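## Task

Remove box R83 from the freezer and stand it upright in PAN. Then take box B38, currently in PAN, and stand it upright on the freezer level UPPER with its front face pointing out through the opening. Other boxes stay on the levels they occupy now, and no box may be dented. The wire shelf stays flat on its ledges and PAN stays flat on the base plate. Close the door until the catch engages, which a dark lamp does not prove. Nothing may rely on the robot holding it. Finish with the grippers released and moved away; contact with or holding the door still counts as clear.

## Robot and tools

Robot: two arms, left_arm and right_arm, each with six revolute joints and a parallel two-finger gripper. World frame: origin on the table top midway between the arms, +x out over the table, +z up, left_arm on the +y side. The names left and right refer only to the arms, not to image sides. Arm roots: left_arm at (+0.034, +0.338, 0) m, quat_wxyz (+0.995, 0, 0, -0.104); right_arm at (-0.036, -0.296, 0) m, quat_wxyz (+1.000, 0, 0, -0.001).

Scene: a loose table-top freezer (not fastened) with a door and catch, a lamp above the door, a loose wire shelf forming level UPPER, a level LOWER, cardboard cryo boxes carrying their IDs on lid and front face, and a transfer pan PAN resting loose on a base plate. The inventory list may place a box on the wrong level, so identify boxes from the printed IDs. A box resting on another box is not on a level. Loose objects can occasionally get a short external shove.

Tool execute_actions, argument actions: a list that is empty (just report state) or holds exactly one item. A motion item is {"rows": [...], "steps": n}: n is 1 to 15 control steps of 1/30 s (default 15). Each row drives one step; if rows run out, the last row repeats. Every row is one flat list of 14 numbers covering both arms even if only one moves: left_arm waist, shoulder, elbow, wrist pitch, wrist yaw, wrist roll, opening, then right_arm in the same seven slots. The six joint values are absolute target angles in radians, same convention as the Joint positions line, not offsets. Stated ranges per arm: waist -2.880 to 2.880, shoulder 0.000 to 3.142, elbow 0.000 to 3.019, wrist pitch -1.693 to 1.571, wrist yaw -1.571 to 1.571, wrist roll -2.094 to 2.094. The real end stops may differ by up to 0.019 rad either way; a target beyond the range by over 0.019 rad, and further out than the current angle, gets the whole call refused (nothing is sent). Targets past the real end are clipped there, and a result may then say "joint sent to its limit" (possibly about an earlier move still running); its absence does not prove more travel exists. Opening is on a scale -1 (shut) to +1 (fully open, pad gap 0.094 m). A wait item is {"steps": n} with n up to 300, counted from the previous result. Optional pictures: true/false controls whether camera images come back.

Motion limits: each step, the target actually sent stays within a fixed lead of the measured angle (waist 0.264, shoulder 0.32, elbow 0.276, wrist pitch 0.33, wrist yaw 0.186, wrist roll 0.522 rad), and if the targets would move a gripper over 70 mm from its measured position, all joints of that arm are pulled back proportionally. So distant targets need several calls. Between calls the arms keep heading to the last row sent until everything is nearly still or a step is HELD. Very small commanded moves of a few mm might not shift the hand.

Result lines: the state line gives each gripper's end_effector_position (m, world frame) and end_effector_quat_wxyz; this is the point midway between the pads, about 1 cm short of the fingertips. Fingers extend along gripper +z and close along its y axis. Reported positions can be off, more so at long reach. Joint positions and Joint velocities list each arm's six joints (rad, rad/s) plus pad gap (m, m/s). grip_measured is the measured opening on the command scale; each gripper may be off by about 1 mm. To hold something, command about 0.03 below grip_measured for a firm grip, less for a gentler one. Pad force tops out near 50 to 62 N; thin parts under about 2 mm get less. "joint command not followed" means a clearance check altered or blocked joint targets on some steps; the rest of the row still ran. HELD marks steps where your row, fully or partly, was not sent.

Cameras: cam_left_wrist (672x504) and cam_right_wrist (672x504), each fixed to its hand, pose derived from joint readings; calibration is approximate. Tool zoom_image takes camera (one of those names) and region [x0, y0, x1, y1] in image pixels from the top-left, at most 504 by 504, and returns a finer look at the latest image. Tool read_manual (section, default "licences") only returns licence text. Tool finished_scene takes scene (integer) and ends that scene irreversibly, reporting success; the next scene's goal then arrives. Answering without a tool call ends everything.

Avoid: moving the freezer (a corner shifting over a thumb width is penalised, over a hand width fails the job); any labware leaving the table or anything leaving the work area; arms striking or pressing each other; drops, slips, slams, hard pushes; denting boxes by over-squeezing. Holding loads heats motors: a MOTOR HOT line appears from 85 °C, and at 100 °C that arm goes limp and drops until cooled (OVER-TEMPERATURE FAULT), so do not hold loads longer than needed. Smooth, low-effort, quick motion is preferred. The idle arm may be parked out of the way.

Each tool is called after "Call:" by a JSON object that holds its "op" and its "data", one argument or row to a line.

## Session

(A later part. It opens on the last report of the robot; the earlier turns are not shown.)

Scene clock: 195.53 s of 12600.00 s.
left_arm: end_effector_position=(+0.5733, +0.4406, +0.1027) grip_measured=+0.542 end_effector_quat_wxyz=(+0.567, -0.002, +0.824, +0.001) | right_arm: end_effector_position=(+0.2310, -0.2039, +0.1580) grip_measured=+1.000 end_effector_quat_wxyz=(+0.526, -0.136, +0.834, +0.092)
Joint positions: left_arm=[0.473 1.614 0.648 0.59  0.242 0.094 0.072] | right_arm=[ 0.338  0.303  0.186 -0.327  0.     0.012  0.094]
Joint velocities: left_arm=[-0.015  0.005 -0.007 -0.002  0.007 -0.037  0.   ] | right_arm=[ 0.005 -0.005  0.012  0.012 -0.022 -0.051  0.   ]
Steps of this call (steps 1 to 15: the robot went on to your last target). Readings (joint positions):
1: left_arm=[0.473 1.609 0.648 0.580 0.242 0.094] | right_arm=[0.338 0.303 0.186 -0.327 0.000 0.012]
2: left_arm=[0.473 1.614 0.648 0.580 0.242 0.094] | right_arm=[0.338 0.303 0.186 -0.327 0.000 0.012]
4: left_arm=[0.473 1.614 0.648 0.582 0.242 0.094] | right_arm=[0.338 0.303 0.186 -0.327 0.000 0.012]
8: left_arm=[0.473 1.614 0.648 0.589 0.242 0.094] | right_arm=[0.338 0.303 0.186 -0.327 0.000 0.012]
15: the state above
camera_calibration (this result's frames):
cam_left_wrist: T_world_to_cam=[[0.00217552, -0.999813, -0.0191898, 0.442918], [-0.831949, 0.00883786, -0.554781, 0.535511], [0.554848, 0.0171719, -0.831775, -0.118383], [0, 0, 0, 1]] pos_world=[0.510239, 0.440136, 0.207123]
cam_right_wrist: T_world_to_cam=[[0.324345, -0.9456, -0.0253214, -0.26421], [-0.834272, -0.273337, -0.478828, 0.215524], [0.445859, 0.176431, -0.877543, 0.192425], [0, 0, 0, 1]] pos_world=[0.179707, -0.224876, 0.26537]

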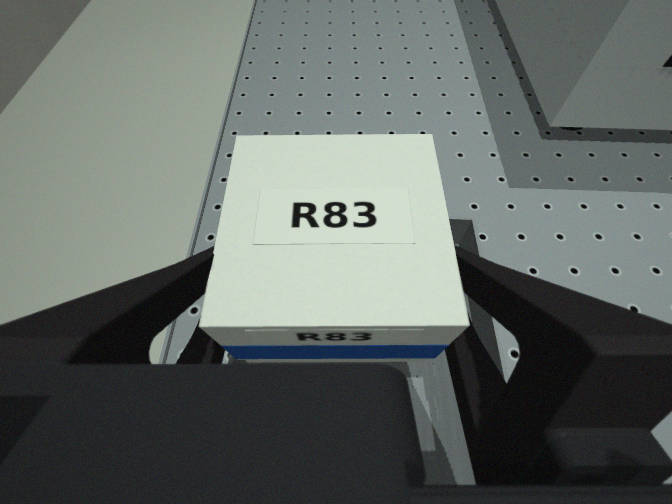

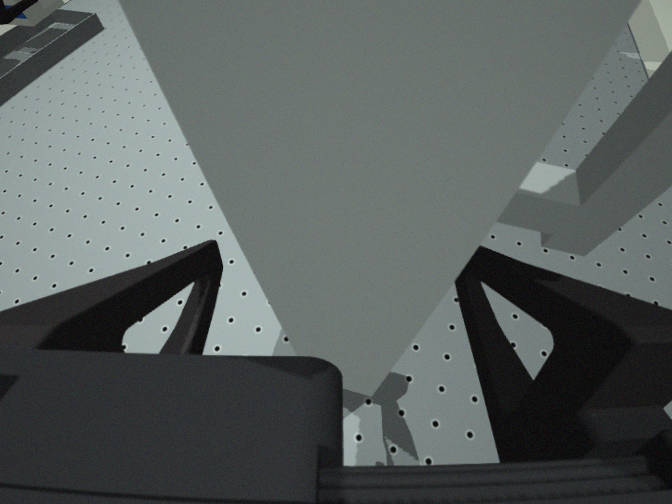

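Call:
{"op": "execute_actions", "data": {
  "actions": [
    {"rows":[[0.46,1.61,0.64,0.62,0.24,0.1,0.53,0.335,0.3,0.22,-0.3,0,0,1],[0.45,1.61,0.63,0.62,0.24,0.1,0.53,0.335,0.3,0.22,-0.3,0,0,1],[0.447,1.61,0.62,0.62,0.235,0.1,0.53,0.335,0.3,0.22,-0.3,0,0,1],[0.447,1.61,0.61,0.62,0.235,0.1,0.53,0.335,0.3,0.22,-0.3,0,0,1],[0.447,1.62,0.61,0.625,0.235,0.1,0.53,0.335,0.3,0.22,-0.3,0,0,1],[0.447,1.63,0.61,0.63,0.235,0.1,0.53,0.335,0.3,0.22,-0.3,0,0,1],[0.447,1.64,0.61,0.64,0.235,0.1,0.53,0.335,0.3,0.22,-0.3,0,0,1]],"steps":15}
  ]
}}

Scene clock: 200.00 s of 12600.00 s.
left_arm: end_effector_position=(+0.5597, +0.4270, +0.0788) grip_measured=+0.542 end_effector_quat_wxyz=(+0.550, +0.002, +0.835, -0.007) | right_arm: end_effector_position=(+0.2310, -0.2039, +0.1580) grip_measured=+1.000 end_effector_quat_wxyz=(+0.526, -0.136, +0.834, +0.092)
Joint positions: left_arm=[0.454 1.635 0.607 0.608 0.239 0.094 0.072] | right_arm=[ 0.338  0.303  0.186 -0.327  0.     0.012  0.094]
Joint velocities: left_arm=[-0.005 -0.005  0.007  0.061 -0.051  0.066  0.   ] | right_arm=[-0.005 -0.005  0.002  0.007  0.051 -0.022  0.   ]
Steps of this call (steps 1 to 15: the robot went on to your last target; steps 16 to 90: nothing new was sent; then 0.97 s passed at rest; steps 91 to 105: all 15 steps of this action). Readings (joint positions):
91: left_arm=[0.473 1.614 0.647 0.590 0.242 0.094] | right_arm=[0.338 0.303 0.186 -0.327 0.000 0.012]
92: left_arm=[0.472 1.614 0.645 0.591 0.242 0.094] | right_arm=[0.338 0.303 0.186 -0.327 0.000 0.012]
94: left_arm=[0.466 1.614 0.635 0.594 0.239 0.094] | right_arm=[0.338 0.303 0.186 -0.327 0.000 0.012]
98: left_arm=[0.454 1.620 0.609 0.602 0.239 0.094] | right_arm=[0.338 0.303 0.186 -0.327 0.000 0.012]
105: the state above
camera_calibration (this result's frames):
cam_left_wrist: T_world_to_cam=[[-0.0139771, -0.999855, -0.00973111, 0.437288], [-0.853977, 0.0169991, -0.520033, 0.517118], [0.520123, 0.00104159, -0.854091, -0.102365], [0, 0, 0, 1]] pos_world=[0.500961, 0.428541, 0.185745]
cam_right_wrist: T_world_to_cam=[[0.324345, -0.9456, -0.0253214, -0.26421], [-0.834272, -0.273337, -0.478828, 0.215524], [0.445859, 0.176431, -0.877543, 0.192425], [0, 0, 0, 1]] pos_world=[0.179707, -0.224876, 0.26537]

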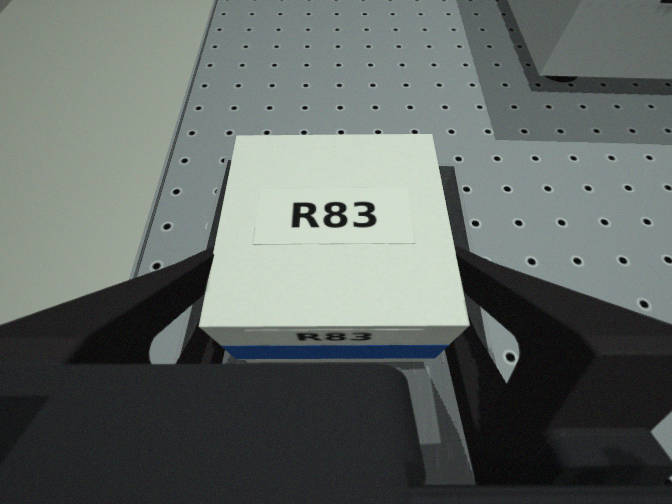

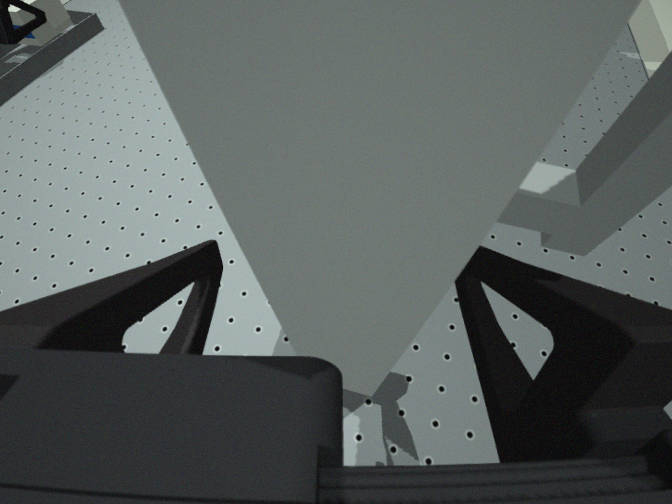

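Roughly centred. Lower.

Call:
{"op": "execute_actions", "data": {
  "actions": [
    {"rows":[[0.447,1.645,0.61,0.645,0.245,0.1,0.53,0.335,0.3,0.22,-0.3,0,0,1],[0.447,1.65,0.61,0.65,0.25,0.1,0.53,0.335,0.3,0.22,-0.3,0,0,1],[0.447,1.657,0.61,0.657,0.255,0.1,0.53,0.335,0.3,0.22,-0.3,0,0,1],[0.447,1.664,0.61,0.664,0.255,0.1,0.53,0.335,0.3,0.22,-0.3,0,0,1],[0.447,1.671,0.61,0.671,0.255,0.1,0.53,0.335,0.3,0.22,-0.3,0,0,1],[0.447,1.678,0.61,0.678,0.255,0.1,0.53,0.335,0.3,0.22,-0.3,0,0,1],[0.447,1.685,0.61,0.685,0.255,0.1,0.53,0.335,0.3,0.22,-0.3,0,0,1],[0.447,1.692,0.61,0.69,0.255,0.1,0.53,0.335,0.3,0.22,-0.3,0,0,1],[0.447,1.70,0.61,0.695,0.255,0.1,0.53,0.335,0.3,0.22,-0.3,0,0,1]],"steps":15}
  ]
}}

Scene clock: 203.30 s of 12600.00 s.
left_arm: end_effector_position=(+0.5620, +0.4255, +0.0622) grip_measured=+0.542 end_effector_quat_wxyz=(+0.551, +0.006, +0.835, -0.012) | right_arm: end_effector_position=(+0.2310, -0.2039, +0.1580) grip_measured=+1.000 end_effector_quat_wxyz=(+0.526, -0.136, +0.834, +0.092)
Joint positions: left_arm=[0.454 1.693 0.607 0.669 0.251 0.096 0.072] | right_arm=[ 0.338  0.303  0.186 -0.327  0.     0.012  0.094]
Joint velocities: left_arm=[-0.005 -0.005 -0.017  0.002 -0.051 -0.022 -0.   ] | right_arm=[ 0.005  0.005 -0.022 -0.012 -0.11   0.095  0.   ]
Steps of this call (steps 1 to 15: the robot went on to your last target; steps 16 to 84: nothing new was sent; steps 85 to 99: all 15 steps of this action). Readings (joint positions):
85: left_arm=[0.454 1.635 0.607 0.611 0.239 0.094] | right_arm=[0.338 0.303 0.186 -0.327 0.000 0.012]
86: left_arm=[0.454 1.635 0.607 0.613 0.242 0.094] | right_arm=[0.338 0.303 0.186 -0.327 0.000 0.012]
88: left_arm=[0.454 1.639 0.607 0.623 0.249 0.094] | right_arm=[0.338 0.303 0.186 -0.327 0.000 0.012]
92: left_arm=[0.454 1.663 0.607 0.650 0.250 0.094] | right_arm=[0.338 0.303 0.186 -0.327 0.000 0.012]
99: the state above
camera_calibration (this result's frames):
cam_left_wrist: T_world_to_cam=[[-0.0257068, -0.999647, -0.00674215, 0.441968], [-0.852313, 0.0254414, -0.522413, 0.506181], [0.5224, -0.00768313, -0.852666, -0.11536], [0, 0, 0, 1]] pos_world=[0.50305, 0.428047, 0.169051]
cam_right_wrist: T_world_to_cam=[[0.324345, -0.9456, -0.0253214, -0.26421], [-0.834272, -0.273337, -0.478828, 0.215524], [0.445859, 0.176431, -0.877543, 0.192425], [0, 0, 0, 1]] pos_world=[0.179707, -0.224876, 0.26537]

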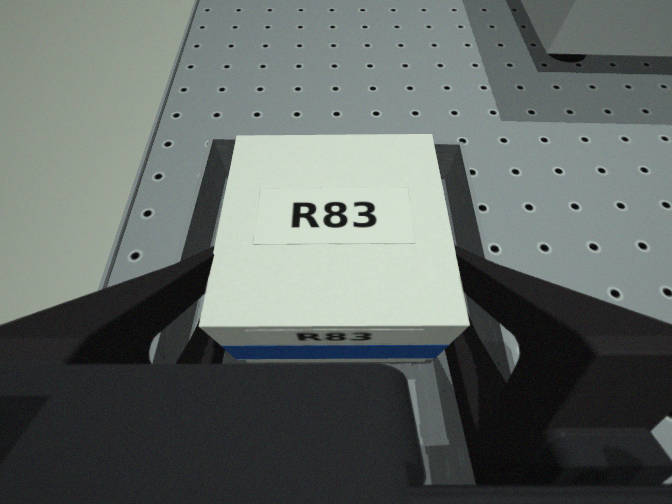

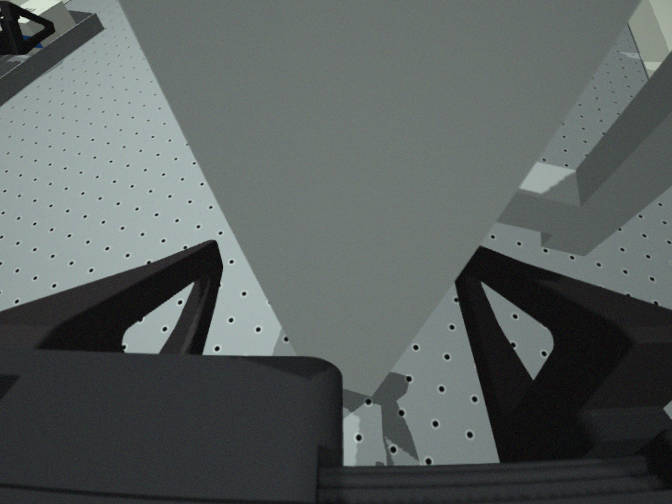

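A touch more down, then open slightly and lift.

Call:
{"op": "execute_actions", "data": {
  "actions": [
    {"rows":[[0.447,1.706,0.61,0.70,0.255,0.1,0.53,0.335,0.3,0.22,-0.3,0,0,1],[0.447,1.712,0.61,0.705,0.255,0.1,0.53,0.335,0.3,0.22,-0.3,0,0,1],[0.447,1.712,0.61,0.705,0.255,0.1,0.53,0.335,0.3,0.22,-0.3,0,0,1],[0.447,1.712,0.61,0.705,0.255,0.1,0.53,0.335,0.3,0.22,-0.3,0,0,1],[0.447,1.712,0.61,0.705,0.255,0.1,0.53,0.335,0.3,0.22,-0.3,0,0,1],[0.447,1.712,0.61,0.705,0.255,0.1,0.53,0.335,0.3,0.22,-0.3,0,0,1],[0.447,1.712,0.61,0.705,0.255,0.1,0.53,0.335,0.3,0.22,-0.3,0,0,1],[0.447,1.70,0.61,0.705,0.255,0.1,0.58,0.335,0.3,0.22,-0.3,0,0,1],[0.447,1.70,0.61,0.705,0.255,0.1,0.63,0.335,0.3,0.22,-0.3,0,0,1],[0.447,1.70,0.61,0.705,0.255,0.1,0.68,0.335,0.3,0.22,-0.3,0,0,1]],"steps":15}
  ],
  "pictures": false
}}

Call:
{"op": "execute_actions", "data": {
  "actions": [
    {"rows":[[0.447,1.65,0.61,0.68,0.255,0.1,0.7,0.335,0.3,0.22,-0.3,0,0,1],[0.447,1.62,0.61,0.66,0.255,0.1,0.7,0.335,0.3,0.22,-0.3,0,0,1],[0.447,1.59,0.61,0.63,0.255,0.1,0.7,0.335,0.3,0.22,-0.3,0,0,1],[0.447,1.56,0.61,0.60,0.255,0.1,0.7,0.335,0.3,0.22,-0.3,0,0,1],[0.447,1.52,0.61,0.56,0.255,0.1,0.7,0.335,0.3,0.22,-0.3,0,0,1],[0.447,1.48,0.61,0.52,0.255,0.1,0.8,0.335,0.3,0.22,-0.3,0,0,1],[0.46,1.43,0.60,0.46,0.26,0.11,1,0.335,0.3,0.22,-0.3,0,0,1],[0.48,1.37,0.58,0.39,0.265,0.13,1,0.335,0.3,0.22,-0.3,0,0,1],[0.5,1.31,0.56,0.31,0.27,0.15,1,0.335,0.3,0.22,-0.3,0,0,1],[0.52,1.25,0.54,0.23,0.275,0.17,1,0.335,0.3,0.22,-0.3,0,0,1],[0.54,1.19,0.52,0.14,0.28,0.19,1,0.335,0.3,0.22,-0.3,0,0,1],[0.56,1.13,0.50,0.05,0.285,0.21,1,0.335,0.3,0.22,-0.3,0,0,1],[0.57,1.07,0.48,-0.04,0.29,0.23,1,0.335,0.3,0.22,-0.3,0,0,1],[0.58,1.01,0.47,-0.13,0.295,0.25,1,0.335,0.3,0.22,-0.3,0,0,1],[0.58,0.96,0.46,-0.21,0.3,0.26,1,0.335,0.3,0.22,-0.3,0,0,1]],"steps":15}
  ],
  "pictures": false
}}

Call:
{"op": "execute_actions", "data": {
  "actions": [
    {"steps":25}
  ]
}}

Scene clock: 211.13 s of 12600.00 s.
left_arm: end_effector_position=(+0.5629, +0.4258, +0.0625) grip_measured=+0.678 end_effector_quat_wxyz=(+0.554, +0.007, +0.833, -0.011) | right_arm: end_effector_position=(+0.2310, -0.2039, +0.1580) grip_measured=+1.000 end_effector_quat_wxyz=(+0.526, -0.136, +0.834, +0.092)
Joint positions: left_arm=[0.454 1.698 0.607 0.681 0.251 0.096 0.079] | right_arm=[ 0.338  0.303  0.186 -0.327  0.     0.012  0.094]
Joint velocities: left_arm=[-0.005 -0.005  0.002  0.007  0.037  0.007 -0.001] | right_arm=[-0.005 -0.015 -0.002 -0.032  0.037  0.022  0.   ]
Steps of this call (steps 1 to 15: the robot went on to your last target; steps 16 to 90: nothing new was sent; then 4.33 s passed at rest; steps 91 to 105: all 15 steps of this action). Readings (joint positions):
91: left_arm=[0.454 1.694 0.607 0.669 0.251 0.096] | right_arm=[0.338 0.303 0.186 -0.327 0.000 0.012]
92: left_arm=[0.454 1.694 0.607 0.670 0.251 0.096] | right_arm=[0.338 0.303 0.186 -0.327 0.000 0.012]
94: left_arm=[0.454 1.697 0.607 0.674 0.251 0.096] | right_arm=[0.338 0.303 0.186 -0.327 0.000 0.012]
98: left_arm=[0.454 1.698 0.607 0.677 0.251 0.096] | right_arm=[0.338 0.303 0.186 -0.327 0.000 0.012]
105: the state above

Scene clock: 211.63 s of 12600.00 s.
left_arm: end_effector_position=(+0.4449, +0.4386, +0.1645) grip_measured=+1.000 end_effector_quat_wxyz=(+0.490, -0.008, +0.872, +0.004) | right_arm: end_effector_position=(+0.2310, -0.2039, +0.1580) grip_measured=+1.000 end_effector_quat_wxyz=(+0.526, -0.136, +0.834, +0.092)
Joint positions: left_arm=[ 0.566  1.052  0.504 -0.024  0.289  0.181  0.094] | right_arm=[ 0.338  0.303  0.186 -0.327  0.     0.012  0.094]
Joint velocities: left_arm=[ 0.474 -1.919 -0.466 -2.576  0.037  0.418  0.   ] | right_arm=[ 0.005 -0.024 -0.017  0.007  0.051  0.066  0.   ]
Steps of this call (steps 1 to 15: all 15 steps of this action). Readings (joint positions):
1: left_arm=[0.454 1.697 0.607 0.681 0.251 0.096] | right_arm=[0.338 0.303 0.186 -0.327 0.000 0.012]
2: left_arm=[0.454 1.693 0.607 0.678 0.251 0.096] | right_arm=[0.338 0.303 0.186 -0.327 0.000 0.012]
4: left_arm=[0.454 1.665 0.607 0.647 0.251 0.096] | right_arm=[0.338 0.303 0.186 -0.327 0.000 0.012]
8: left_arm=[0.455 1.522 0.604 0.503 0.257 0.098] | right_arm=[0.338 0.303 0.186 -0.327 0.000 0.012]
15: the state above

Scene clock: 212.47 s of 12600.00 s.
left_arm: end_effector_position=(+0.4039, +0.4293, +0.1453) grip_measured=+1.000 end_effector_quat_wxyz=(+0.440, +0.004, +0.898, +0.000) | right_arm: end_effector_position=(+0.2310, -0.2039, +0.1580) grip_measured=+1.000 end_effector_quat_wxyz=(+0.526, -0.136, +0.834, +0.092)
Joint positions: left_arm=[ 0.584  0.952  0.46  -0.202  0.296  0.244  0.094] | right_arm=[ 0.338  0.303  0.186 -0.327  0.     0.012  0.094]
Joint velocities: left_arm=[-0.005  0.005 -0.017  0.017 -0.022 -0.037  0.   ] | right_arm=[-0.005 -0.005  0.012  0.002 -0.051  0.022  0.   ]
Steps of this call (steps 1 to 25: the robot went on to your last target). Readings (joint positions):
1: left_arm=[0.578 0.995 0.487 -0.095 0.292 0.194] | right_arm=[0.338 0.303 0.186 -0.327 0.000 0.012]
2: left_arm=[0.584 0.953 0.473 -0.141 0.293 0.203] | right_arm=[0.338 0.303 0.186 -0.327 0.000 0.012]
4: left_arm=[0.584 0.922 0.461 -0.183 0.296 0.218] | right_arm=[0.338 0.303 0.186 -0.327 0.000 0.012]
8: left_arm=[0.584 0.943 0.460 -0.200 0.296 0.234] | right_arm=[0.338 0.303 0.186 -0.327 0.000 0.012]
25: the state above
camera_calibration (this result's frames):
cam_left_wrist: T_world_to_cam=[[-0.0138923, -0.999655, -0.022305, 0.43972], [-0.956614, 0.0197801, -0.290685, 0.425587], [0.291026, 0.017299, -0.956559, 0.135875], [0, 0, 0, 1]] pos_world=[0.373689, 0.428799, 0.263492]
cam_right_wrist: T_world_to_cam=[[0.324345, -0.9456, -0.0253214, -0.26421], [-0.834272, -0.273337, -0.478828, 0.215524], [0.445859, 0.176431, -0.877543, 0.192425], [0, 0, 0, 1]] pos_world=[0.179707, -0.224876, 0.26537]

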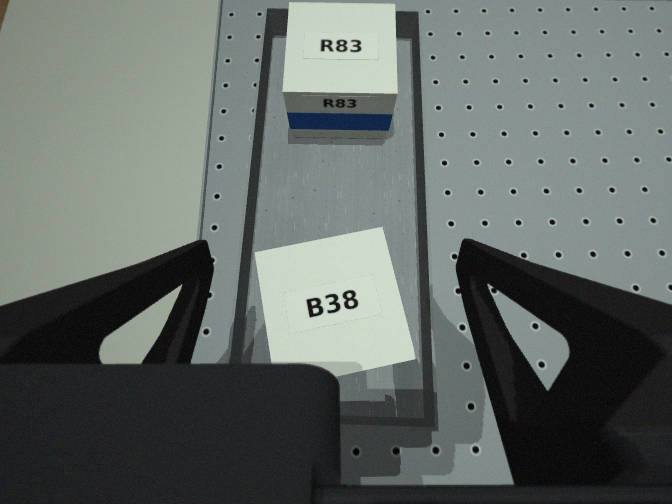

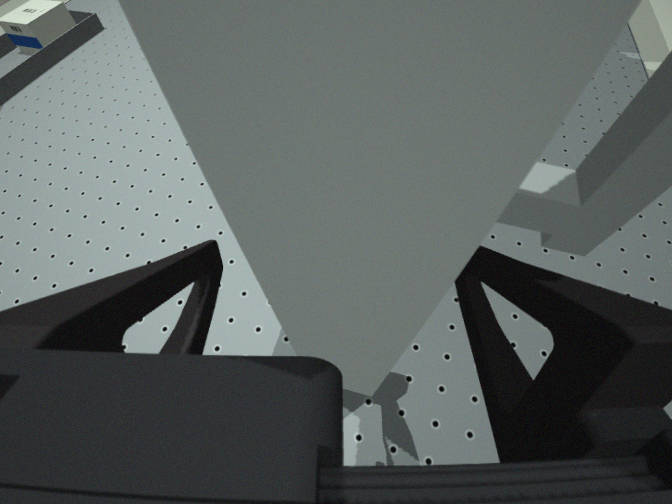

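Call:
{"op": "execute_actions", "data": {
  "actions": [
    {"rows":[[0.57,0.955,0.44,-0.13,0.27,0.21,1,0.335,0.3,0.22,-0.3,0,0,1],[0.555,0.96,0.41,-0.06,0.24,0.18,1,0.335,0.3,0.22,-0.3,0,0,1],[0.54,0.96,0.38,0.01,0.21,0.15,1,0.335,0.3,0.22,-0.3,0,0,1],[0.525,0.965,0.35,0.08,0.18,0.12,1,0.335,0.3,0.22,-0.3,0,0,1],[0.51,0.97,0.32,0.15,0.15,0.09,1,0.335,0.3,0.22,-0.3,0,0,1],[0.495,0.97,0.29,0.21,0.11,0.06,1,0.335,0.3,0.22,-0.3,0,0,1],[0.48,0.975,0.26,0.27,0.07,0.03,1,0.335,0.3,0.22,-0.3,0,0,1],[0.47,0.98,0.236,0.32,0.04,-0.01,1,0.335,0.3,0.22,-0.3,0,0,1]],"steps":15}
  ],
  "pictures": false
}}

Call:
{"op": "execute_actions", "data": {
  "actions": [
    {"rows":[[0.47,1.0,0.23,0.345,0.04,-0.01,1,0.335,0.3,0.22,-0.3,0,0,1],[0.47,1.02,0.225,0.37,0.04,-0.01,1,0.335,0.3,0.22,-0.3,0,0,1],[0.47,1.04,0.22,0.395,0.04,-0.01,1,0.335,0.3,0.22,-0.3,0,0,1],[0.47,1.06,0.215,0.42,0.04,-0.01,1,0.335,0.3,0.22,-0.3,0,0,1],[0.47,1.08,0.21,0.445,0.04,-0.01,1,0.335,0.3,0.22,-0.3,0,0,1],[0.47,1.10,0.205,0.47,0.04,-0.01,1,0.335,0.3,0.22,-0.3,0,0,1],[0.47,1.12,0.2,0.495,0.04,-0.01,1,0.335,0.3,0.22,-0.3,0,0,1]],"steps":15}
  ]
}}

Scene clock: 221.37 s of 12600.00 s.
left_arm: end_effector_position=(+0.3888, +0.4262, +0.1132) grip_measured=+1.000 end_effector_quat_wxyz=(+0.525, -0.088, +0.844, +0.059) | right_arm: end_effector_position=(+0.2310, -0.2039, +0.1580) grip_measured=+1.000 end_effector_quat_wxyz=(+0.526, -0.136, +0.834, +0.092)
Joint positions: left_arm=[0.474 0.973 0.225 0.29  0.044 0.03  0.094] | right_arm=[ 0.338  0.303  0.186 -0.327  0.     0.012  0.094]
Joint velocities: left_arm=[ 0.005  0.015  0.002  0.173  0.051 -0.183  0.   ] | right_arm=[ 0.005 -0.005  0.002 -0.007  0.007  0.022  0.   ]
Steps of this call (steps 1 to 15: the robot went on to your last target; steps 16 to 90: nothing new was sent; then 5.40 s passed at rest; steps 91 to 105: all 15 steps of this action). Readings (joint positions):
91: left_arm=[0.583 0.952 0.458 -0.193 0.287 0.241] | right_arm=[0.338 0.303 0.186 -0.327 0.000 0.012]
92: left_arm=[0.580 0.952 0.449 -0.164 0.265 0.234] | right_arm=[0.338 0.303 0.186 -0.327 0.000 0.012]
94: left_arm=[0.564 0.952 0.413 -0.058 0.208 0.206] | right_arm=[0.338 0.303 0.186 -0.327 0.000 0.012]
98: left_arm=[0.502 0.956 0.294 0.188 0.073 0.119] | right_arm=[0.338 0.303 0.186 -0.327 0.000 0.012]
105: the state above

Scene clock: 221.87 s of 12600.00 s.
left_arm: end_effector_position=(+0.3943, +0.4276, +0.0903) grip_measured=+1.000 end_effector_quat_wxyz=(+0.529, -0.097, +0.841, +0.053) | right_arm: end_effector_position=(+0.2310, -0.2039, +0.1580) grip_measured=+1.000 end_effector_quat_wxyz=(+0.526, -0.136, +0.834, +0.092)
Joint positions: left_arm=[0.474 1.12  0.201 0.468 0.044 0.007 0.094] | right_arm=[ 0.338  0.303  0.186 -0.327  0.     0.012  0.094]
Joint velocities: left_arm=[-0.005 -0.005  0.002  0.066  0.007 -0.051  0.   ] | right_arm=[ 0.005 -0.015  0.007 -0.007  0.022 -0.022  0.   ]
Steps of this call (steps 1 to 15: all 15 steps of this action). Readings (joint positions):
1: left_arm=[0.474 0.974 0.225 0.298 0.044 0.025] | right_arm=[0.338 0.303 0.186 -0.327 0.000 0.012]
2: left_arm=[0.474 0.979 0.225 0.310 0.044 0.021] | right_arm=[0.338 0.303 0.186 -0.327 0.000 0.012]
4: left_arm=[0.474 1.004 0.225 0.354 0.044 0.016] | right_arm=[0.338 0.303 0.186 -0.327 0.000 0.012]
8: left_arm=[0.474 1.087 0.216 0.446 0.044 0.010] | right_arm=[0.338 0.303 0.186 -0.327 0.000 0.012]
15: the state above
camera_calibration (this result's frames):
cam_left_wrist: T_world_to_cam=[[0.216895, -0.976172, -0.00668542, 0.334253], [-0.85556, -0.186789, -0.482833, 0.466258], [0.470079, 0.110444, -0.875687, -0.0316256], [0, 0, 0, 1]] pos_world=[0.34128, 0.416873, 0.199665]
cam_right_wrist: T_world_to_cam=[[0.324345, -0.9456, -0.0253214, -0.26421], [-0.834272, -0.273337, -0.478828, 0.215524], [0.445859, 0.176431, -0.877543, 0.192425], [0, 0, 0, 1]] pos_world=[0.179707, -0.224876, 0.26537]

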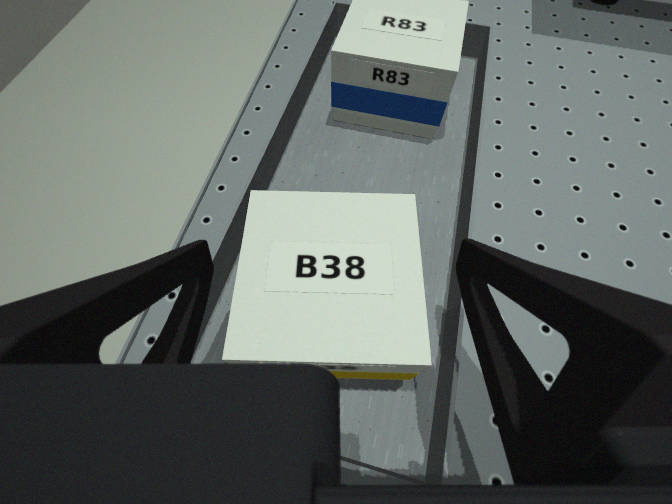

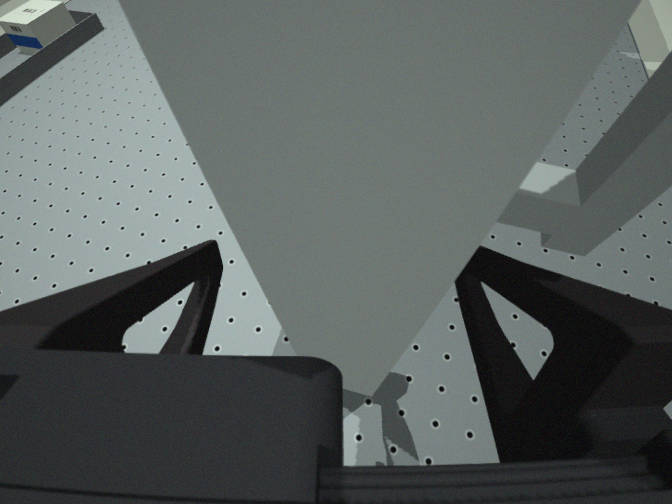

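Call:
{"op": "execute_actions", "data": {
  "actions": [
    {"rows":[[0.48,1.135,0.19,0.52,0.044,0,0.85,0.335,0.3,0.22,-0.3,0,0,1],[0.485,1.15,0.183,0.545,0.044,0,0.8,0.335,0.3,0.22,-0.3,0,0,1],[0.485,1.165,0.176,0.567,0.044,0,0.8,0.335,0.3,0.22,-0.3,0,0,1],[0.485,1.18,0.17,0.59,0.044,0,0.8,0.335,0.3,0.22,-0.3,0,0,1],[0.485,1.195,0.165,0.61,0.044,0,0.8,0.335,0.3,0.22,-0.3,0,0,1],[0.485,1.21,0.16,0.63,0.044,0,0.8,0.335,0.3,0.22,-0.3,0,0,1],[0.485,1.225,0.157,0.65,0.044,0,0.8,0.335,0.3,0.22,-0.3,0,0,1],[0.485,1.24,0.155,0.665,0.044,0,0.8,0.335,0.3,0.22,-0.3,0,0,1]],"steps":15}
  ]
}}

Scene clock: 225.70 s of 12600.00 s.
left_arm: end_effector_position=(+0.3878, +0.4260, +0.0685) grip_measured=+0.802 end_effector_quat_wxyz=(+0.533, -0.097, +0.839, +0.054) | right_arm: end_effector_position=(+0.2310, -0.2039, +0.1580) grip_measured=+1.000 end_effector_quat_wxyz=(+0.526, -0.136, +0.834, +0.092)
Joint positions: left_arm=[0.475 1.237 0.157 0.639 0.044 0.006 0.085] | right_arm=[ 0.338  0.303  0.186 -0.327  0.     0.012  0.094]
Joint velocities: left_arm=[ 0.015 -0.015 -0.012  0.051 -0.007 -0.007  0.   ] | right_arm=[-0.005  0.015 -0.012 -0.012  0.022  0.081  0.   ]
Steps of this call (steps 1 to 15: the robot went on to your last target; steps 16 to 90: nothing new was sent; then 0.33 s passed at rest; steps 91 to 105: all 15 steps of this action). Readings (joint positions):
91: left_arm=[0.474 1.120 0.200 0.475 0.044 0.006] | right_arm=[0.338 0.303 0.186 -0.327 0.000 0.012]
92: left_arm=[0.474 1.122 0.197 0.488 0.044 0.006] | right_arm=[0.338 0.303 0.186 -0.327 0.000 0.012]
94: left_arm=[0.475 1.136 0.189 0.528 0.044 0.006] | right_arm=[0.338 0.303 0.186 -0.327 0.000 0.012]
98: left_arm=[0.475 1.197 0.168 0.607 0.044 0.006] | right_arm=[0.338 0.303 0.186 -0.327 0.000 0.012]
105: the state above
camera_calibration (this result's frames):
cam_left_wrist: T_world_to_cam=[[0.217644, -0.976007, -0.00640379, 0.333554], [-0.851235, -0.186603, -0.490488, 0.448659], [0.477525, 0.112203, -0.871424, -0.0513356], [0, 0, 0, 1]] pos_world=[0.333832, 0.415032, 0.177463]
cam_right_wrist: T_world_to_cam=[[0.324345, -0.9456, -0.0253214, -0.26421], [-0.834272, -0.273337, -0.478828, 0.215524], [0.445859, 0.176431, -0.877543, 0.192425], [0, 0, 0, 1]] pos_world=[0.179707, -0.224876, 0.26537]

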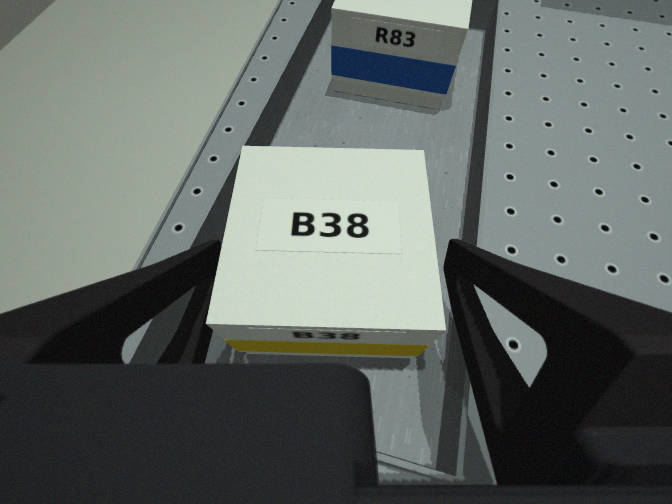

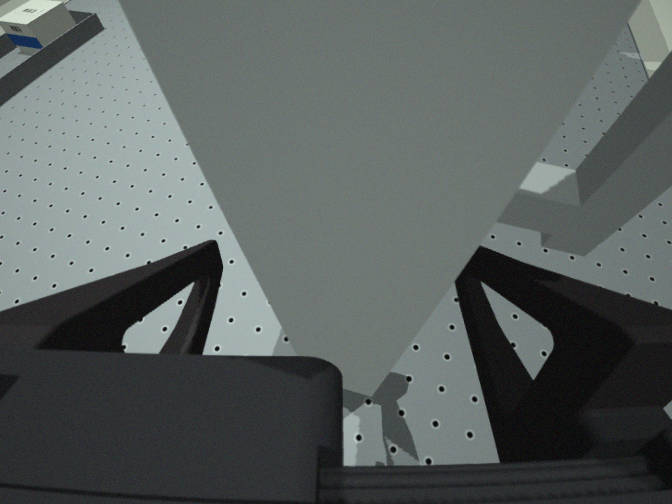

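Call:
{"op": "execute_actions", "data": {
  "actions": [
    {"rows":[[0.485,1.255,0.155,0.68,0.044,0,0.78,0.335,0.3,0.22,-0.3,0,0,1],[0.485,1.27,0.155,0.695,0.044,0,0.76,0.335,0.3,0.22,-0.3,0,0,1],[0.485,1.285,0.155,0.71,0.044,0,0.74,0.335,0.3,0.22,-0.3,0,0,1],[0.485,1.285,0.155,0.71,0.044,0,0.72,0.335,0.3,0.22,-0.3,0,0,1],[0.485,1.285,0.155,0.71,0.044,0,0.7,0.335,0.3,0.22,-0.3,0,0,1],[0.485,1.285,0.155,0.71,0.044,0,0.68,0.335,0.3,0.22,-0.3,0,0,1],[0.485,1.285,0.155,0.71,0.044,0,0.65,0.335,0.3,0.22,-0.3,0,0,1],[0.485,1.285,0.155,0.71,0.044,0,0.62,0.335,0.3,0.22,-0.3,0,0,1],[0.485,1.285,0.155,0.71,0.044,0,0.6,0.335,0.3,0.22,-0.3,0,0,1],[0.485,1.285,0.155,0.71,0.044,0,0.585,0.335,0.3,0.22,-0.3,0,0,1],[0.485,1.285,0.155,0.71,0.044,0,0.57,0.335,0.3,0.22,-0.3,0,0,1],[0.485,1.285,0.155,0.71,0.044,0,0.555,0.335,0.3,0.22,-0.3,0,0,1],[0.485,1.285,0.155,0.71,0.044,0,0.545,0.335,0.3,0.22,-0.3,0,0,1],[0.485,1.285,0.155,0.71,0.044,0,0.535,0.335,0.3,0.22,-0.3,0,0,1],[0.485,1.285,0.155,0.71,0.044,0,0.528,0.335,0.3,0.22,-0.3,0,0,1]],"steps":15}
  ]
}}

Scene clock: 230.03 s of 12600.00 s.
left_arm: end_effector_position=(+0.3900, +0.4271, +0.0657) grip_measured=+0.545 end_effector_quat_wxyz=(+0.536, -0.098, +0.837, +0.055) | right_arm: end_effector_position=(+0.2310, -0.2039, +0.1580) grip_measured=+1.000 end_effector_quat_wxyz=(+0.526, -0.136, +0.834, +0.092)
Joint positions: left_arm=[0.476 1.276 0.157 0.685 0.044 0.006 0.073] | right_arm=[ 0.338  0.303  0.186 -0.327  0.     0.012  0.094]
Joint velocities: left_arm=[ 0.005 -0.005 -0.007  0.002 -0.007 -0.066 -0.006] | right_arm=[-0.015  0.005 -0.002 -0.022 -0.007  0.007  0.   ]
Steps of this call (steps 1 to 15: the robot went on to your last target; steps 16 to 90: nothing new was sent; then 0.83 s passed at rest; steps 91 to 105: all 15 steps of this action). Readings (joint positions):
91: left_arm=[0.475 1.237 0.157 0.644 0.044 0.006] | right_arm=[0.338 0.303 0.186 -0.327 0.000 0.012]
92: left_arm=[0.475 1.240 0.157 0.651 0.044 0.006] | right_arm=[0.338 0.303 0.186 -0.327 0.000 0.012]
94: left_arm=[0.475 1.254 0.157 0.674 0.044 0.006] | right_arm=[0.338 0.303 0.186 -0.327 0.000 0.012]
98: left_arm=[0.475 1.275 0.157 0.684 0.044 0.006] | right_arm=[0.338 0.303 0.186 -0.327 0.000 0.012]
105: the state above
camera_calibration (this result's frames):
cam_left_wrist: T_world_to_cam=[[0.218815, -0.975743, -0.0067911, 0.333525], [-0.84702, -0.186484, -0.497776, 0.448193], [0.484434, 0.114673, -0.867279, -0.0589911], [0, 0, 0, 1]] pos_world=[0.335226, 0.41578, 0.174203]
cam_right_wrist: T_world_to_cam=[[0.324345, -0.9456, -0.0253214, -0.26421], [-0.834272, -0.273337, -0.478828, 0.215524], [0.445859, 0.176431, -0.877543, 0.192425], [0, 0, 0, 1]] pos_world=[0.179707, -0.224876, 0.26537]

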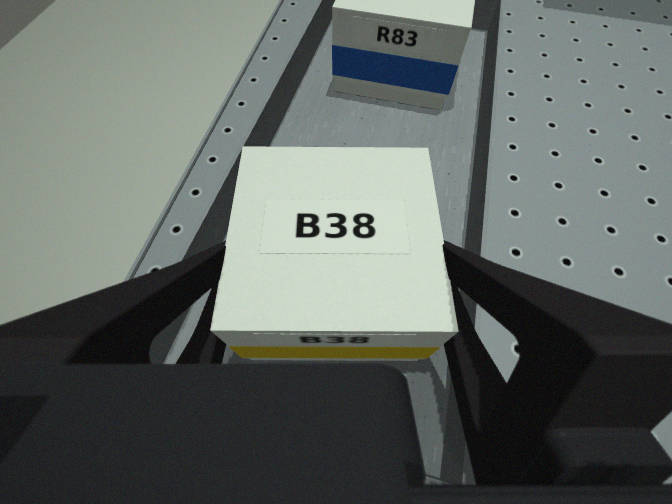

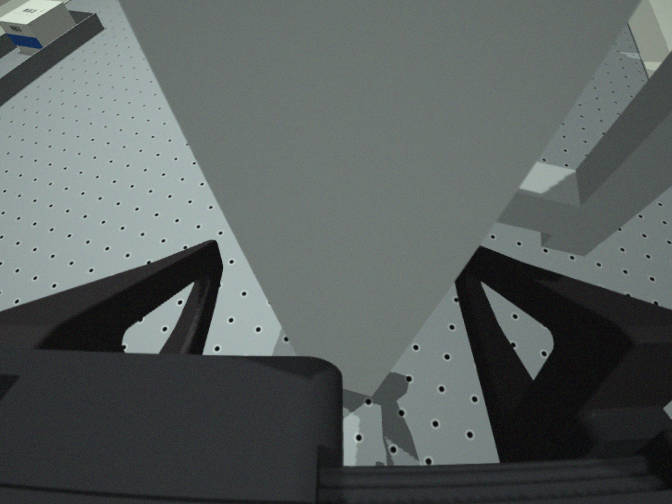

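Call:
{"op": "execute_actions", "data": {
  "actions": [
    {"rows":[[0.476,1.24,0.2,0.675,0.044,0,0.528,0.335,0.3,0.22,-0.3,0,0,1],[0.476,1.22,0.21,0.655,0.044,0,0.528,0.335,0.3,0.22,-0.3,0,0,1],[0.476,1.19,0.22,0.62,0.044,0,0.528,0.335,0.3,0.22,-0.3,0,0,1],[0.476,1.16,0.23,0.58,0.044,0,0.528,0.335,0.3,0.22,-0.3,0,0,1],[0.476,1.13,0.24,0.54,0.044,0,0.528,0.335,0.3,0.22,-0.3,0,0,1],[0.476,1.10,0.26,0.49,0.044,0,0.528,0.335,0.3,0.22,-0.3,0,0,1],[0.476,1.07,0.28,0.44,0.044,0,0.528,0.335,0.3,0.22,-0.3,0,0,1],[0.476,1.04,0.31,0.38,0.044,0,0.528,0.335,0.3,0.22,-0.3,0,0,1],[0.476,1.02,0.35,0.32,0.044,0,0.528,0.335,0.3,0.22,-0.3,0,0,1],[0.46,1.01,0.40,0.26,0.03,0,0.528,0.335,0.3,0.22,-0.3,0,0,1],[0.44,1.01,0.46,0.20,0.02,-0.01,0.528,0.335,0.3,0.22,-0.3,0,0,1],[0.41,1.02,0.52,0.15,0,-0.02,0.528,0.335,0.3,0.22,-0.3,0,0,1],[0.38,1.04,0.58,0.10,-0.02,-0.03,0.528,0.335,0.3,0.22,-0.3,0,0,1],[0.35,1.06,0.64,0.06,-0.04,-0.04,0.528,0.335,0.3,0.22,-0.3,0,0,1],[0.32,1.08,0.70,0.02,-0.06,-0.05,0.528,0.335,0.3,0.22,-0.3,0,0,1]],"steps":15}
  ],
  "pictures": false
}}

Call:
{"op": "execute_actions", "data": {
  "actions": [
    {"rows":[[0.28,1.10,0.76,-0.02,-0.085,-0.065,0.528,0.335,0.3,0.22,-0.3,0,0,1],[0.24,1.12,0.82,-0.06,-0.11,-0.08,0.528,0.335,0.3,0.22,-0.3,0,0,1],[0.2,1.14,0.88,-0.105,-0.135,-0.095,0.528,0.335,0.3,0.22,-0.3,0,0,1],[0.16,1.16,0.94,-0.15,-0.16,-0.11,0.528,0.335,0.3,0.22,-0.3,0,0,1],[0.12,1.18,1.0,-0.19,-0.185,-0.12,0.528,0.335,0.3,0.22,-0.3,0,0,1],[0.07,1.20,1.06,-0.235,-0.21,-0.135,0.528,0.335,0.3,0.22,-0.3,0,0,1],[0.02,1.22,1.12,-0.28,-0.24,-0.15,0.528,0.335,0.3,0.22,-0.3,0,0,1],[-0.03,1.24,1.18,-0.325,-0.27,-0.165,0.528,0.335,0.3,0.22,-0.3,0,0,1],[-0.08,1.26,1.24,-0.37,-0.30,-0.18,0.528,0.335,0.3,0.22,-0.3,0,0,1],[-0.13,1.29,1.30,-0.41,-0.33,-0.195,0.528,0.335,0.3,0.22,-0.3,0,0,1],[-0.18,1.32,1.36,-0.445,-0.36,-0.21,0.528,0.335,0.3,0.22,-0.3,0,0,1],[-0.23,1.35,1.42,-0.48,-0.39,-0.225,0.528,0.335,0.3,0.22,-0.3,0,0,1],[-0.27,1.39,1.48,-0.51,-0.42,-0.24,0.528,0.335,0.3,0.22,-0.3,0,0,1],[-0.31,1.43,1.54,-0.535,-0.44,-0.25,0.528,0.335,0.3,0.22,-0.3,0,0,1],[-0.33,1.46,1.59,-0.555,-0.457,-0.255,0.528,0.335,0.3,0.22,-0.3,0,0,1]],"steps":15}
  ],
  "pictures": false
}}

Call:
{"op": "execute_actions", "data": {
  "actions": [
    {"steps":25}
  ]
}}

Scene clock: 238.40 s of 12600.00 s.
left_arm: end_effector_position=(+0.4340, +0.4302, +0.1462) grip_measured=+0.543 end_effector_quat_wxyz=(+0.518, -0.098, +0.847, +0.066) | right_arm: end_effector_position=(+0.2310, -0.2039, +0.1580) grip_measured=+1.000 end_effector_quat_wxyz=(+0.526, -0.136, +0.834, +0.092)
Joint positions: left_arm=[ 0.427  1.041  0.382  0.187 -0.021  0.     0.073] | right_arm=[ 0.338  0.303  0.186 -0.327  0.     0.012  0.094]
Joint velocities: left_arm=[-0.62   0.093  0.999 -1.238 -0.505 -0.095 -0.   ] | right_arm=[-0.005 -0.005  0.007  0.007 -0.007 -0.066  0.   ]
Steps of this call (steps 1 to 15: the robot went on to your last target; steps 16 to 90: nothing new was sent; then 4.87 s passed at rest; steps 91 to 105: all 15 steps of this action). Readings (joint positions):
91: left_arm=[0.476 1.274 0.157 0.685 0.044 0.006] | right_arm=[0.338 0.303 0.186 -0.327 0.000 0.012]
92: left_arm=[0.476 1.270 0.157 0.679 0.044 0.006] | right_arm=[0.338 0.303 0.186 -0.327 0.000 0.012]
94: left_arm=[0.476 1.243 0.161 0.639 0.044 0.006] | right_arm=[0.338 0.303 0.186 -0.327 0.000 0.012]
98: left_arm=[0.476 1.125 0.194 0.479 0.044 0.006] | right_arm=[0.338 0.303 0.186 -0.327 0.000 0.012]
105: the state above

Scene clock: 238.90 s of 12600.00 s.
left_arm: end_effector_position=(+0.5235, +0.2253, +0.1910) grip_measured=+0.543 end_effector_quat_wxyz=(+0.397, +0.030, +0.913, +0.087) | right_arm: end_effector_position=(+0.2310, -0.2039, +0.1580) grip_measured=+1.000 end_effector_quat_wxyz=(+0.526, -0.136, +0.834, +0.092)
Joint positions: left_arm=[-0.148  1.305  0.89  -0.395 -0.391 -0.133  0.073] | right_arm=[ 0.338  0.303  0.186 -0.327  0.     0.012  0.094]
Joint velocities: left_arm=[-1.284  0.874  0.891 -0.984 -0.711 -0.33   0.   ] | right_arm=[-0.005 -0.015  0.017 -0.002 -0.022 -0.066  0.   ]
Steps of this call (steps 1 to 15: all 15 steps of this action). Readings (joint positions):
1: left_arm=[0.404 1.046 0.418 0.145 -0.041 -0.004] | right_arm=[0.338 0.303 0.186 -0.327 0.000 0.012]
2: left_arm=[0.377 1.054 0.454 0.105 -0.063 -0.010] | right_arm=[0.338 0.303 0.186 -0.327 0.000 0.012]
4: left_arm=[0.313 1.080 0.528 0.024 -0.109 -0.025] | right_arm=[0.338 0.303 0.186 -0.327 0.000 0.012]
8: left_arm=[0.160 1.150 0.672 -0.138 -0.205 -0.060] | right_arm=[0.338 0.303 0.186 -0.327 0.000 0.012]
15: the state above

Scene clock: 239.73 s of 12600.00 s.
left_arm: end_effector_position=(+0.6047, +0.0802, +0.3659) grip_measured=+0.543 end_effector_quat_wxyz=(+0.497, +0.037, +0.867, +0.012) | right_arm: end_effector_position=(+0.2310, -0.2039, +0.1580) grip_measured=+1.000 end_effector_quat_wxyz=(+0.526, -0.136, +0.834, +0.092)
Joint positions: left_arm=[-0.334  1.469  1.417 -0.545 -0.447 -0.219  0.073] | right_arm=[ 0.338  0.303  0.186 -0.327  0.     0.012  0.094]
Joint velocities: left_arm=[-0.015 -0.024  0.471 -0.027 -0.007 -0.051  0.001] | right_arm=[-0.024 -0.005 -0.002 -0.027 -0.037 -0.081  0.   ]
Steps of this call (steps 1 to 25: the robot went on to your last target). Readings (joint positions):
1: left_arm=[-0.188 1.334 0.921 -0.426 -0.409 -0.144] | right_arm=[0.338 0.303 0.186 -0.327 0.000 0.012]
2: left_arm=[-0.225 1.364 0.954 -0.453 -0.421 -0.154] | right_arm=[0.338 0.303 0.186 -0.327 0.000 0.012]
4: left_arm=[-0.283 1.416 1.016 -0.491 -0.431 -0.170] | right_arm=[0.338 0.303 0.186 -0.327 0.000 0.012]
8: left_arm=[-0.331 1.466 1.111 -0.523 -0.436 -0.188] | right_arm=[0.338 0.303 0.186 -0.327 0.000 0.012]
25: the state above
camera_calibration (this result's frames):
cam_left_wrist: T_world_to_cam=[[-0.0564856, -0.995441, -0.0768542, 0.143773], [-0.909258, 0.0830842, -0.407857, 0.697847], [0.412383, 0.0468423, -0.909806, 0.201654], [0, 0, 0, 1]] pos_world=[0.559486, 0.0756918, 0.479137]
cam_right_wrist: T_world_to_cam=[[0.324345, -0.9456, -0.0253214, -0.26421], [-0.834272, -0.273337, -0.478828, 0.215524], [0.445859, 0.176431, -0.877543, 0.192425], [0, 0, 0, 1]] pos_world=[0.179707, -0.224876, 0.26537]

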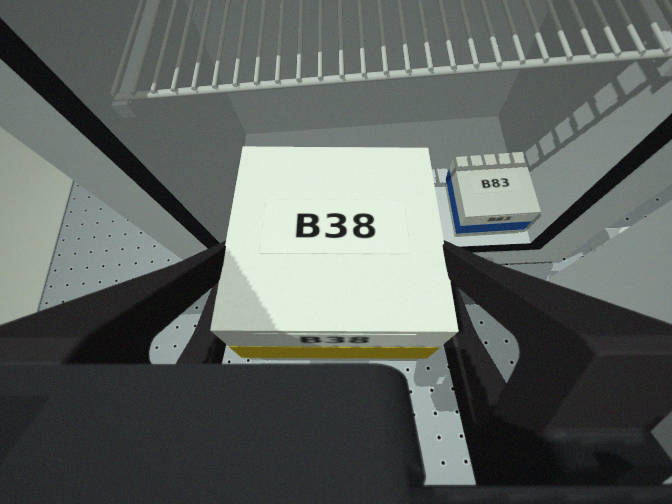

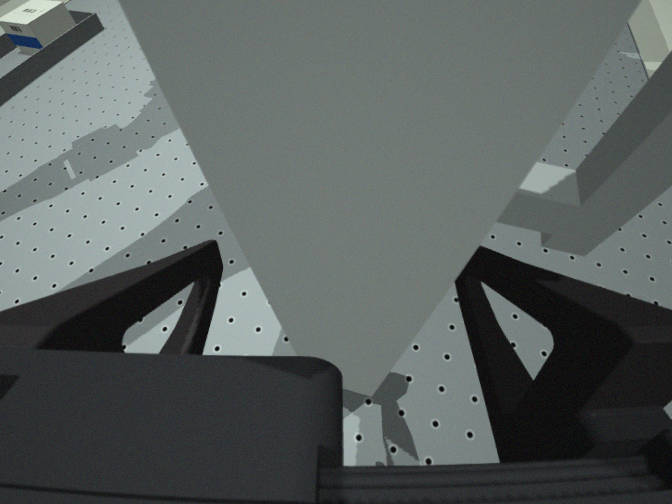

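Call:
{"op": "execute_actions", "data": {
  "actions": [
    {"rows":[[-0.33,1.48,1.61,-0.55,-0.457,-0.255,0.528,0.335,0.3,0.22,-0.3,0,0,1],[-0.33,1.493,1.623,-0.55,-0.457,-0.255,0.528,0.335,0.3,0.22,-0.3,0,0,1],[-0.33,1.506,1.636,-0.55,-0.457,-0.255,0.528,0.335,0.3,0.22,-0.3,0,0,1],[-0.33,1.519,1.649,-0.55,-0.457,-0.255,0.528,0.335,0.3,0.22,-0.3,0,0,1],[-0.33,1.532,1.662,-0.55,-0.457,-0.255,0.528,0.335,0.3,0.22,-0.3,0,0,1],[-0.33,1.545,1.675,-0.55,-0.457,-0.255,0.528,0.335,0.3,0.22,-0.3,0,0,1],[-0.33,1.558,1.688,-0.55,-0.457,-0.255,0.528,0.335,0.3,0.22,-0.3,0,0,1],[-0.33,1.571,1.701,-0.55,-0.457,-0.255,0.528,0.335,0.3,0.22,-0.3,0,0,1],[-0.33,1.584,1.714,-0.55,-0.457,-0.255,0.528,0.335,0.3,0.22,-0.3,0,0,1],[-0.33,1.597,1.727,-0.55,-0.457,-0.255,0.528,0.335,0.3,0.22,-0.3,0,0,1],[-0.33,1.61,1.74,-0.55,-0.457,-0.255,0.528,0.335,0.3,0.22,-0.3,0,0,1],[-0.33,1.623,1.753,-0.55,-0.457,-0.255,0.528,0.335,0.3,0.22,-0.3,0,0,1],[-0.33,1.636,1.766,-0.55,-0.457,-0.255,0.528,0.335,0.3,0.22,-0.3,0,0,1],[-0.33,1.649,1.779,-0.55,-0.457,-0.255,0.528,0.335,0.3,0.22,-0.3,0,0,1],[-0.33,1.662,1.792,-0.55,-0.457,-0.255,0.528,0.335,0.3,0.22,-0.3,0,0,1]],"steps":15}
  ],
  "pictures": false
}}

Call:
{"op": "execute_actions", "data": {
  "actions": [
    {"rows":[[-0.33,1.675,1.805,-0.55,-0.457,-0.255,0.528,0.335,0.3,0.22,-0.3,0,0,1],[-0.33,1.688,1.818,-0.55,-0.457,-0.255,0.528,0.335,0.3,0.22,-0.3,0,0,1],[-0.33,1.701,1.831,-0.55,-0.457,-0.255,0.528,0.335,0.3,0.22,-0.3,0,0,1],[-0.33,1.714,1.844,-0.55,-0.457,-0.255,0.528,0.335,0.3,0.22,-0.3,0,0,1],[-0.33,1.727,1.857,-0.55,-0.457,-0.255,0.528,0.335,0.3,0.22,-0.3,0,0,1],[-0.33,1.74,1.87,-0.55,-0.457,-0.255,0.528,0.335,0.3,0.22,-0.3,0,0,1],[-0.33,1.753,1.883,-0.55,-0.457,-0.255,0.528,0.335,0.3,0.22,-0.3,0,0,1],[-0.33,1.766,1.896,-0.55,-0.457,-0.255,0.528,0.335,0.3,0.22,-0.3,0,0,1],[-0.33,1.779,1.909,-0.55,-0.457,-0.255,0.528,0.335,0.3,0.22,-0.3,0,0,1],[-0.33,1.792,1.922,-0.55,-0.457,-0.255,0.528,0.335,0.3,0.22,-0.3,0,0,1],[-0.33,1.805,1.935,-0.55,-0.457,-0.255,0.528,0.335,0.3,0.22,-0.3,0,0,1],[-0.33,1.818,1.945,-0.55,-0.457,-0.255,0.528,0.335,0.3,0.22,-0.3,0,0,1],[-0.33,1.828,1.95,-0.55,-0.457,-0.255,0.528,0.335,0.3,0.22,-0.3,0,0,1]],"steps":15}
  ],
  "pictures": false
}}

Call:
{"op": "execute_actions", "data": {
  "actions": [
    {"steps":12}
  ]
}}

Scene clock: 248.43 s of 12600.00 s.
left_arm: end_effector_position=(+0.6666, +0.0437, +0.4180) grip_measured=+0.543 end_effector_quat_wxyz=(+0.535, +0.013, +0.845, -0.012) | right_arm: end_effector_position=(+0.2310, -0.2039, +0.1580) grip_measured=+1.000 end_effector_quat_wxyz=(+0.526, -0.136, +0.834, +0.092)
Joint positions: left_arm=[-0.334  1.627  1.685 -0.552 -0.452 -0.239  0.073] | right_arm=[ 0.338  0.303  0.186 -0.327  0.     0.012  0.094]
Joint velocities: left_arm=[-0.015  0.425  0.344  0.002  0.022 -0.007 -0.   ] | right_arm=[-0.005 -0.005  0.002  0.002  0.037  0.037  0.   ]
Steps of this call (steps 1 to 30: the robot went on to your last target; steps 31 to 90: nothing new was sent; then 5.20 s passed at rest; steps 91 to 105: all 15 steps of this action). Readings (joint positions):
91: left_arm=[-0.334 1.469 1.523 -0.552 -0.452 -0.239] | right_arm=[0.338 0.303 0.186 -0.327 0.000 0.012]
92: left_arm=[-0.334 1.470 1.524 -0.552 -0.452 -0.239] | right_arm=[0.338 0.303 0.186 -0.327 0.000 0.012]
94: left_arm=[-0.334 1.479 1.537 -0.552 -0.452 -0.239] | right_arm=[0.338 0.303 0.186 -0.327 0.000 0.012]
98: left_arm=[-0.334 1.527 1.596 -0.552 -0.452 -0.239] | right_arm=[0.338 0.303 0.186 -0.327 0.000 0.012]
105: the state above

Scene clock: 248.93 s of 12600.00 s.
left_arm: end_effector_position=(+0.7247, +0.0086, +0.3878) grip_measured=+0.543 end_effector_quat_wxyz=(+0.531, +0.015, +0.847, -0.010) | right_arm: end_effector_position=(+0.2310, -0.2039, +0.1580) grip_measured=+1.000 end_effector_quat_wxyz=(+0.526, -0.136, +0.834, +0.092)
Joint positions: left_arm=[-0.334  1.817  1.863 -0.552 -0.452 -0.239  0.073] | right_arm=[ 0.338  0.303  0.186 -0.327  0.     0.012  0.094]
Joint velocities: left_arm=[-0.005  0.181  0.085 -0.017  0.022 -0.007  0.001] | right_arm=[ 0.015 -0.005 -0.012 -0.017  0.022  0.007  0.   ]
Steps of this call (steps 1 to 15: all 15 steps of this action). Readings (joint positions):
1: left_arm=[-0.334 1.642 1.696 -0.552 -0.452 -0.239] | right_arm=[0.338 0.303 0.186 -0.327 0.000 0.012]
2: left_arm=[-0.334 1.656 1.708 -0.552 -0.452 -0.239] | right_arm=[0.338 0.303 0.186 -0.327 0.000 0.012]
4: left_arm=[-0.334 1.685 1.732 -0.552 -0.452 -0.239] | right_arm=[0.338 0.303 0.186 -0.327 0.000 0.012]
8: left_arm=[-0.334 1.738 1.782 -0.552 -0.452 -0.239] | right_arm=[0.338 0.303 0.186 -0.327 0.000 0.012]
15: the state above

Scene clock: 249.33 s of 12600.00 s.
left_arm: end_effector_position=(+0.7274, +0.0073, +0.3843) grip_measured=+0.543 end_effector_quat_wxyz=(+0.530, +0.014, +0.848, -0.009) | right_arm: end_effector_position=(+0.2310, -0.2039, +0.1580) grip_measured=+1.000 end_effector_quat_wxyz=(+0.526, -0.136, +0.834, +0.092)
Joint positions: left_arm=[-0.334  1.826  1.869 -0.552 -0.454 -0.241  0.073] | right_arm=[ 0.338  0.303  0.186 -0.327  0.     0.012  0.094]
Joint velocities: left_arm=[-0.005 -0.024 -0.012 -0.002  0.007  0.007  0.   ] | right_arm=[ 0.005 -0.005  0.002 -0.012 -0.051 -0.022  0.   ]
Steps of this call (steps 1 to 12: the robot went on to your last target). Readings (joint positions):
1: left_arm=[-0.334 1.822 1.864 -0.552 -0.452 -0.239] | right_arm=[0.338 0.303 0.186 -0.327 0.000 0.012]
2: left_arm=[-0.334 1.825 1.864 -0.552 -0.453 -0.240] | right_arm=[0.338 0.303 0.186 -0.327 0.000 0.012]
4: left_arm=[-0.334 1.826 1.867 -0.552 -0.454 -0.241] | right_arm=[0.338 0.303 0.186 -0.327 0.000 0.012]
8: left_arm=[-0.334 1.826 1.869 -0.552 -0.454 -0.241] | right_arm=[0.338 0.303 0.186 -0.327 0.000 0.012]
12: the state above
camera_calibration (this result's frames):
cam_left_wrist: T_world_to_cam=[[-0.0369068, -0.999135, -0.0191654, 0.0431822], [-0.8768, 0.0415771, -0.479054, 0.827032], [0.479436, -0.000876066, -0.877576, 0.110461], [0, 0, 0, 1]] pos_world=[0.673777, 0.00885602, 0.493958]
cam_right_wrist: T_world_to_cam=[[0.324345, -0.9456, -0.0253214, -0.26421], [-0.834272, -0.273337, -0.478828, 0.215524], [0.445859, 0.176431, -0.877543, 0.192425], [0, 0, 0, 1]] pos_world=[0.179707, -0.224876, 0.26537]

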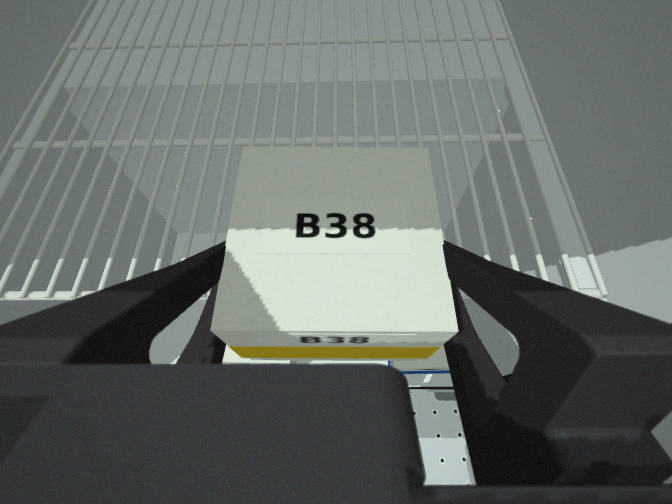

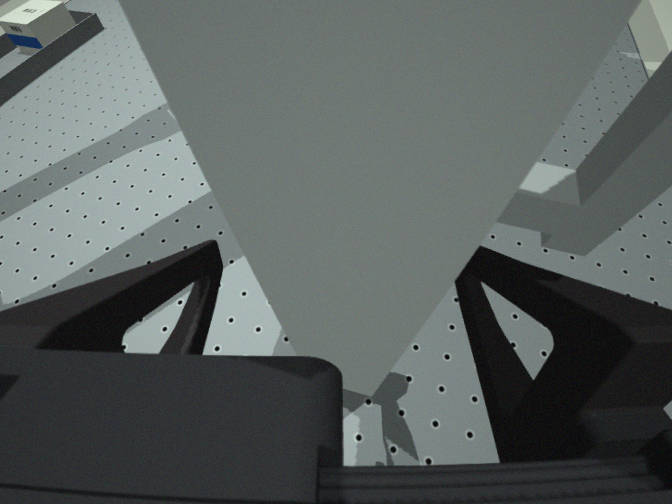

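Call:
{"op": "execute_actions", "data": {
  "actions": [
    {"rows":[[-0.33,1.83,1.955,-0.52,-0.457,-0.255,0.528,0.335,0.3,0.22,-0.3,0,0,1],[-0.33,1.835,1.96,-0.51,-0.457,-0.255,0.528,0.335,0.3,0.22,-0.3,0,0,1],[-0.33,1.842,1.967,-0.5,-0.457,-0.255,0.528,0.335,0.3,0.22,-0.3,0,0,1],[-0.33,1.849,1.974,-0.5,-0.457,-0.255,0.528,0.335,0.3,0.22,-0.3,0,0,1],[-0.33,1.856,1.98,-0.5,-0.457,-0.255,0.528,0.335,0.3,0.22,-0.3,0,0,1],[-0.33,1.863,1.985,-0.5,-0.457,-0.255,0.528,0.335,0.3,0.22,-0.3,0,0,1],[-0.33,1.87,1.985,-0.5,-0.457,-0.255,0.528,0.335,0.3,0.22,-0.3,0,0,1],[-0.33,1.877,1.985,-0.495,-0.457,-0.255,0.528,0.335,0.3,0.22,-0.3,0,0,1],[-0.33,1.884,1.985,-0.49,-0.457,-0.255,0.528,0.335,0.3,0.22,-0.3,0,0,1]],"steps":15}
  ],
  "pictures": false
}}

Scene clock: 253.20 s of 12600.00 s.
left_arm: end_effector_position=(+0.7440, -0.0024, +0.3822) grip_measured=+0.543 end_effector_quat_wxyz=(+0.543, +0.008, +0.840, -0.016) | right_arm: end_effector_position=(+0.2310, -0.2039, +0.1580) grip_measured=+1.000 end_effector_quat_wxyz=(+0.526, -0.136, +0.834, +0.092)
Joint positions: left_arm=[-0.334  1.871  1.909 -0.512 -0.456 -0.242  0.073] | right_arm=[ 0.338  0.303  0.186 -0.327  0.     0.012  0.094]
Joint velocities: left_arm=[-0.005 -0.005  0.007  0.007 -0.007 -0.007  0.001] | right_arm=[-0.005 -0.005  0.017 -0.037 -0.022  0.066  0.   ]
Steps of this call (steps 1 to 15: the robot went on to your last target; steps 16 to 90: nothing new was sent; then 0.37 s passed at rest; steps 91 to 105: all 15 steps of this action). Readings (joint positions):
91: left_arm=[-0.334 1.826 1.869 -0.552 -0.454 -0.241] | right_arm=[0.338 0.303 0.186 -0.327 0.000 0.012]
92: left_arm=[-0.334 1.826 1.869 -0.549 -0.454 -0.241] | right_arm=[0.338 0.303 0.186 -0.327 0.000 0.012]
94: left_arm=[-0.334 1.829 1.872 -0.539 -0.454 -0.241] | right_arm=[0.338 0.303 0.186 -0.327 0.000 0.012]
98: left_arm=[-0.334 1.847 1.899 -0.528 -0.454 -0.241] | right_arm=[0.338 0.303 0.186 -0.327 0.000 0.012]
105: the state above


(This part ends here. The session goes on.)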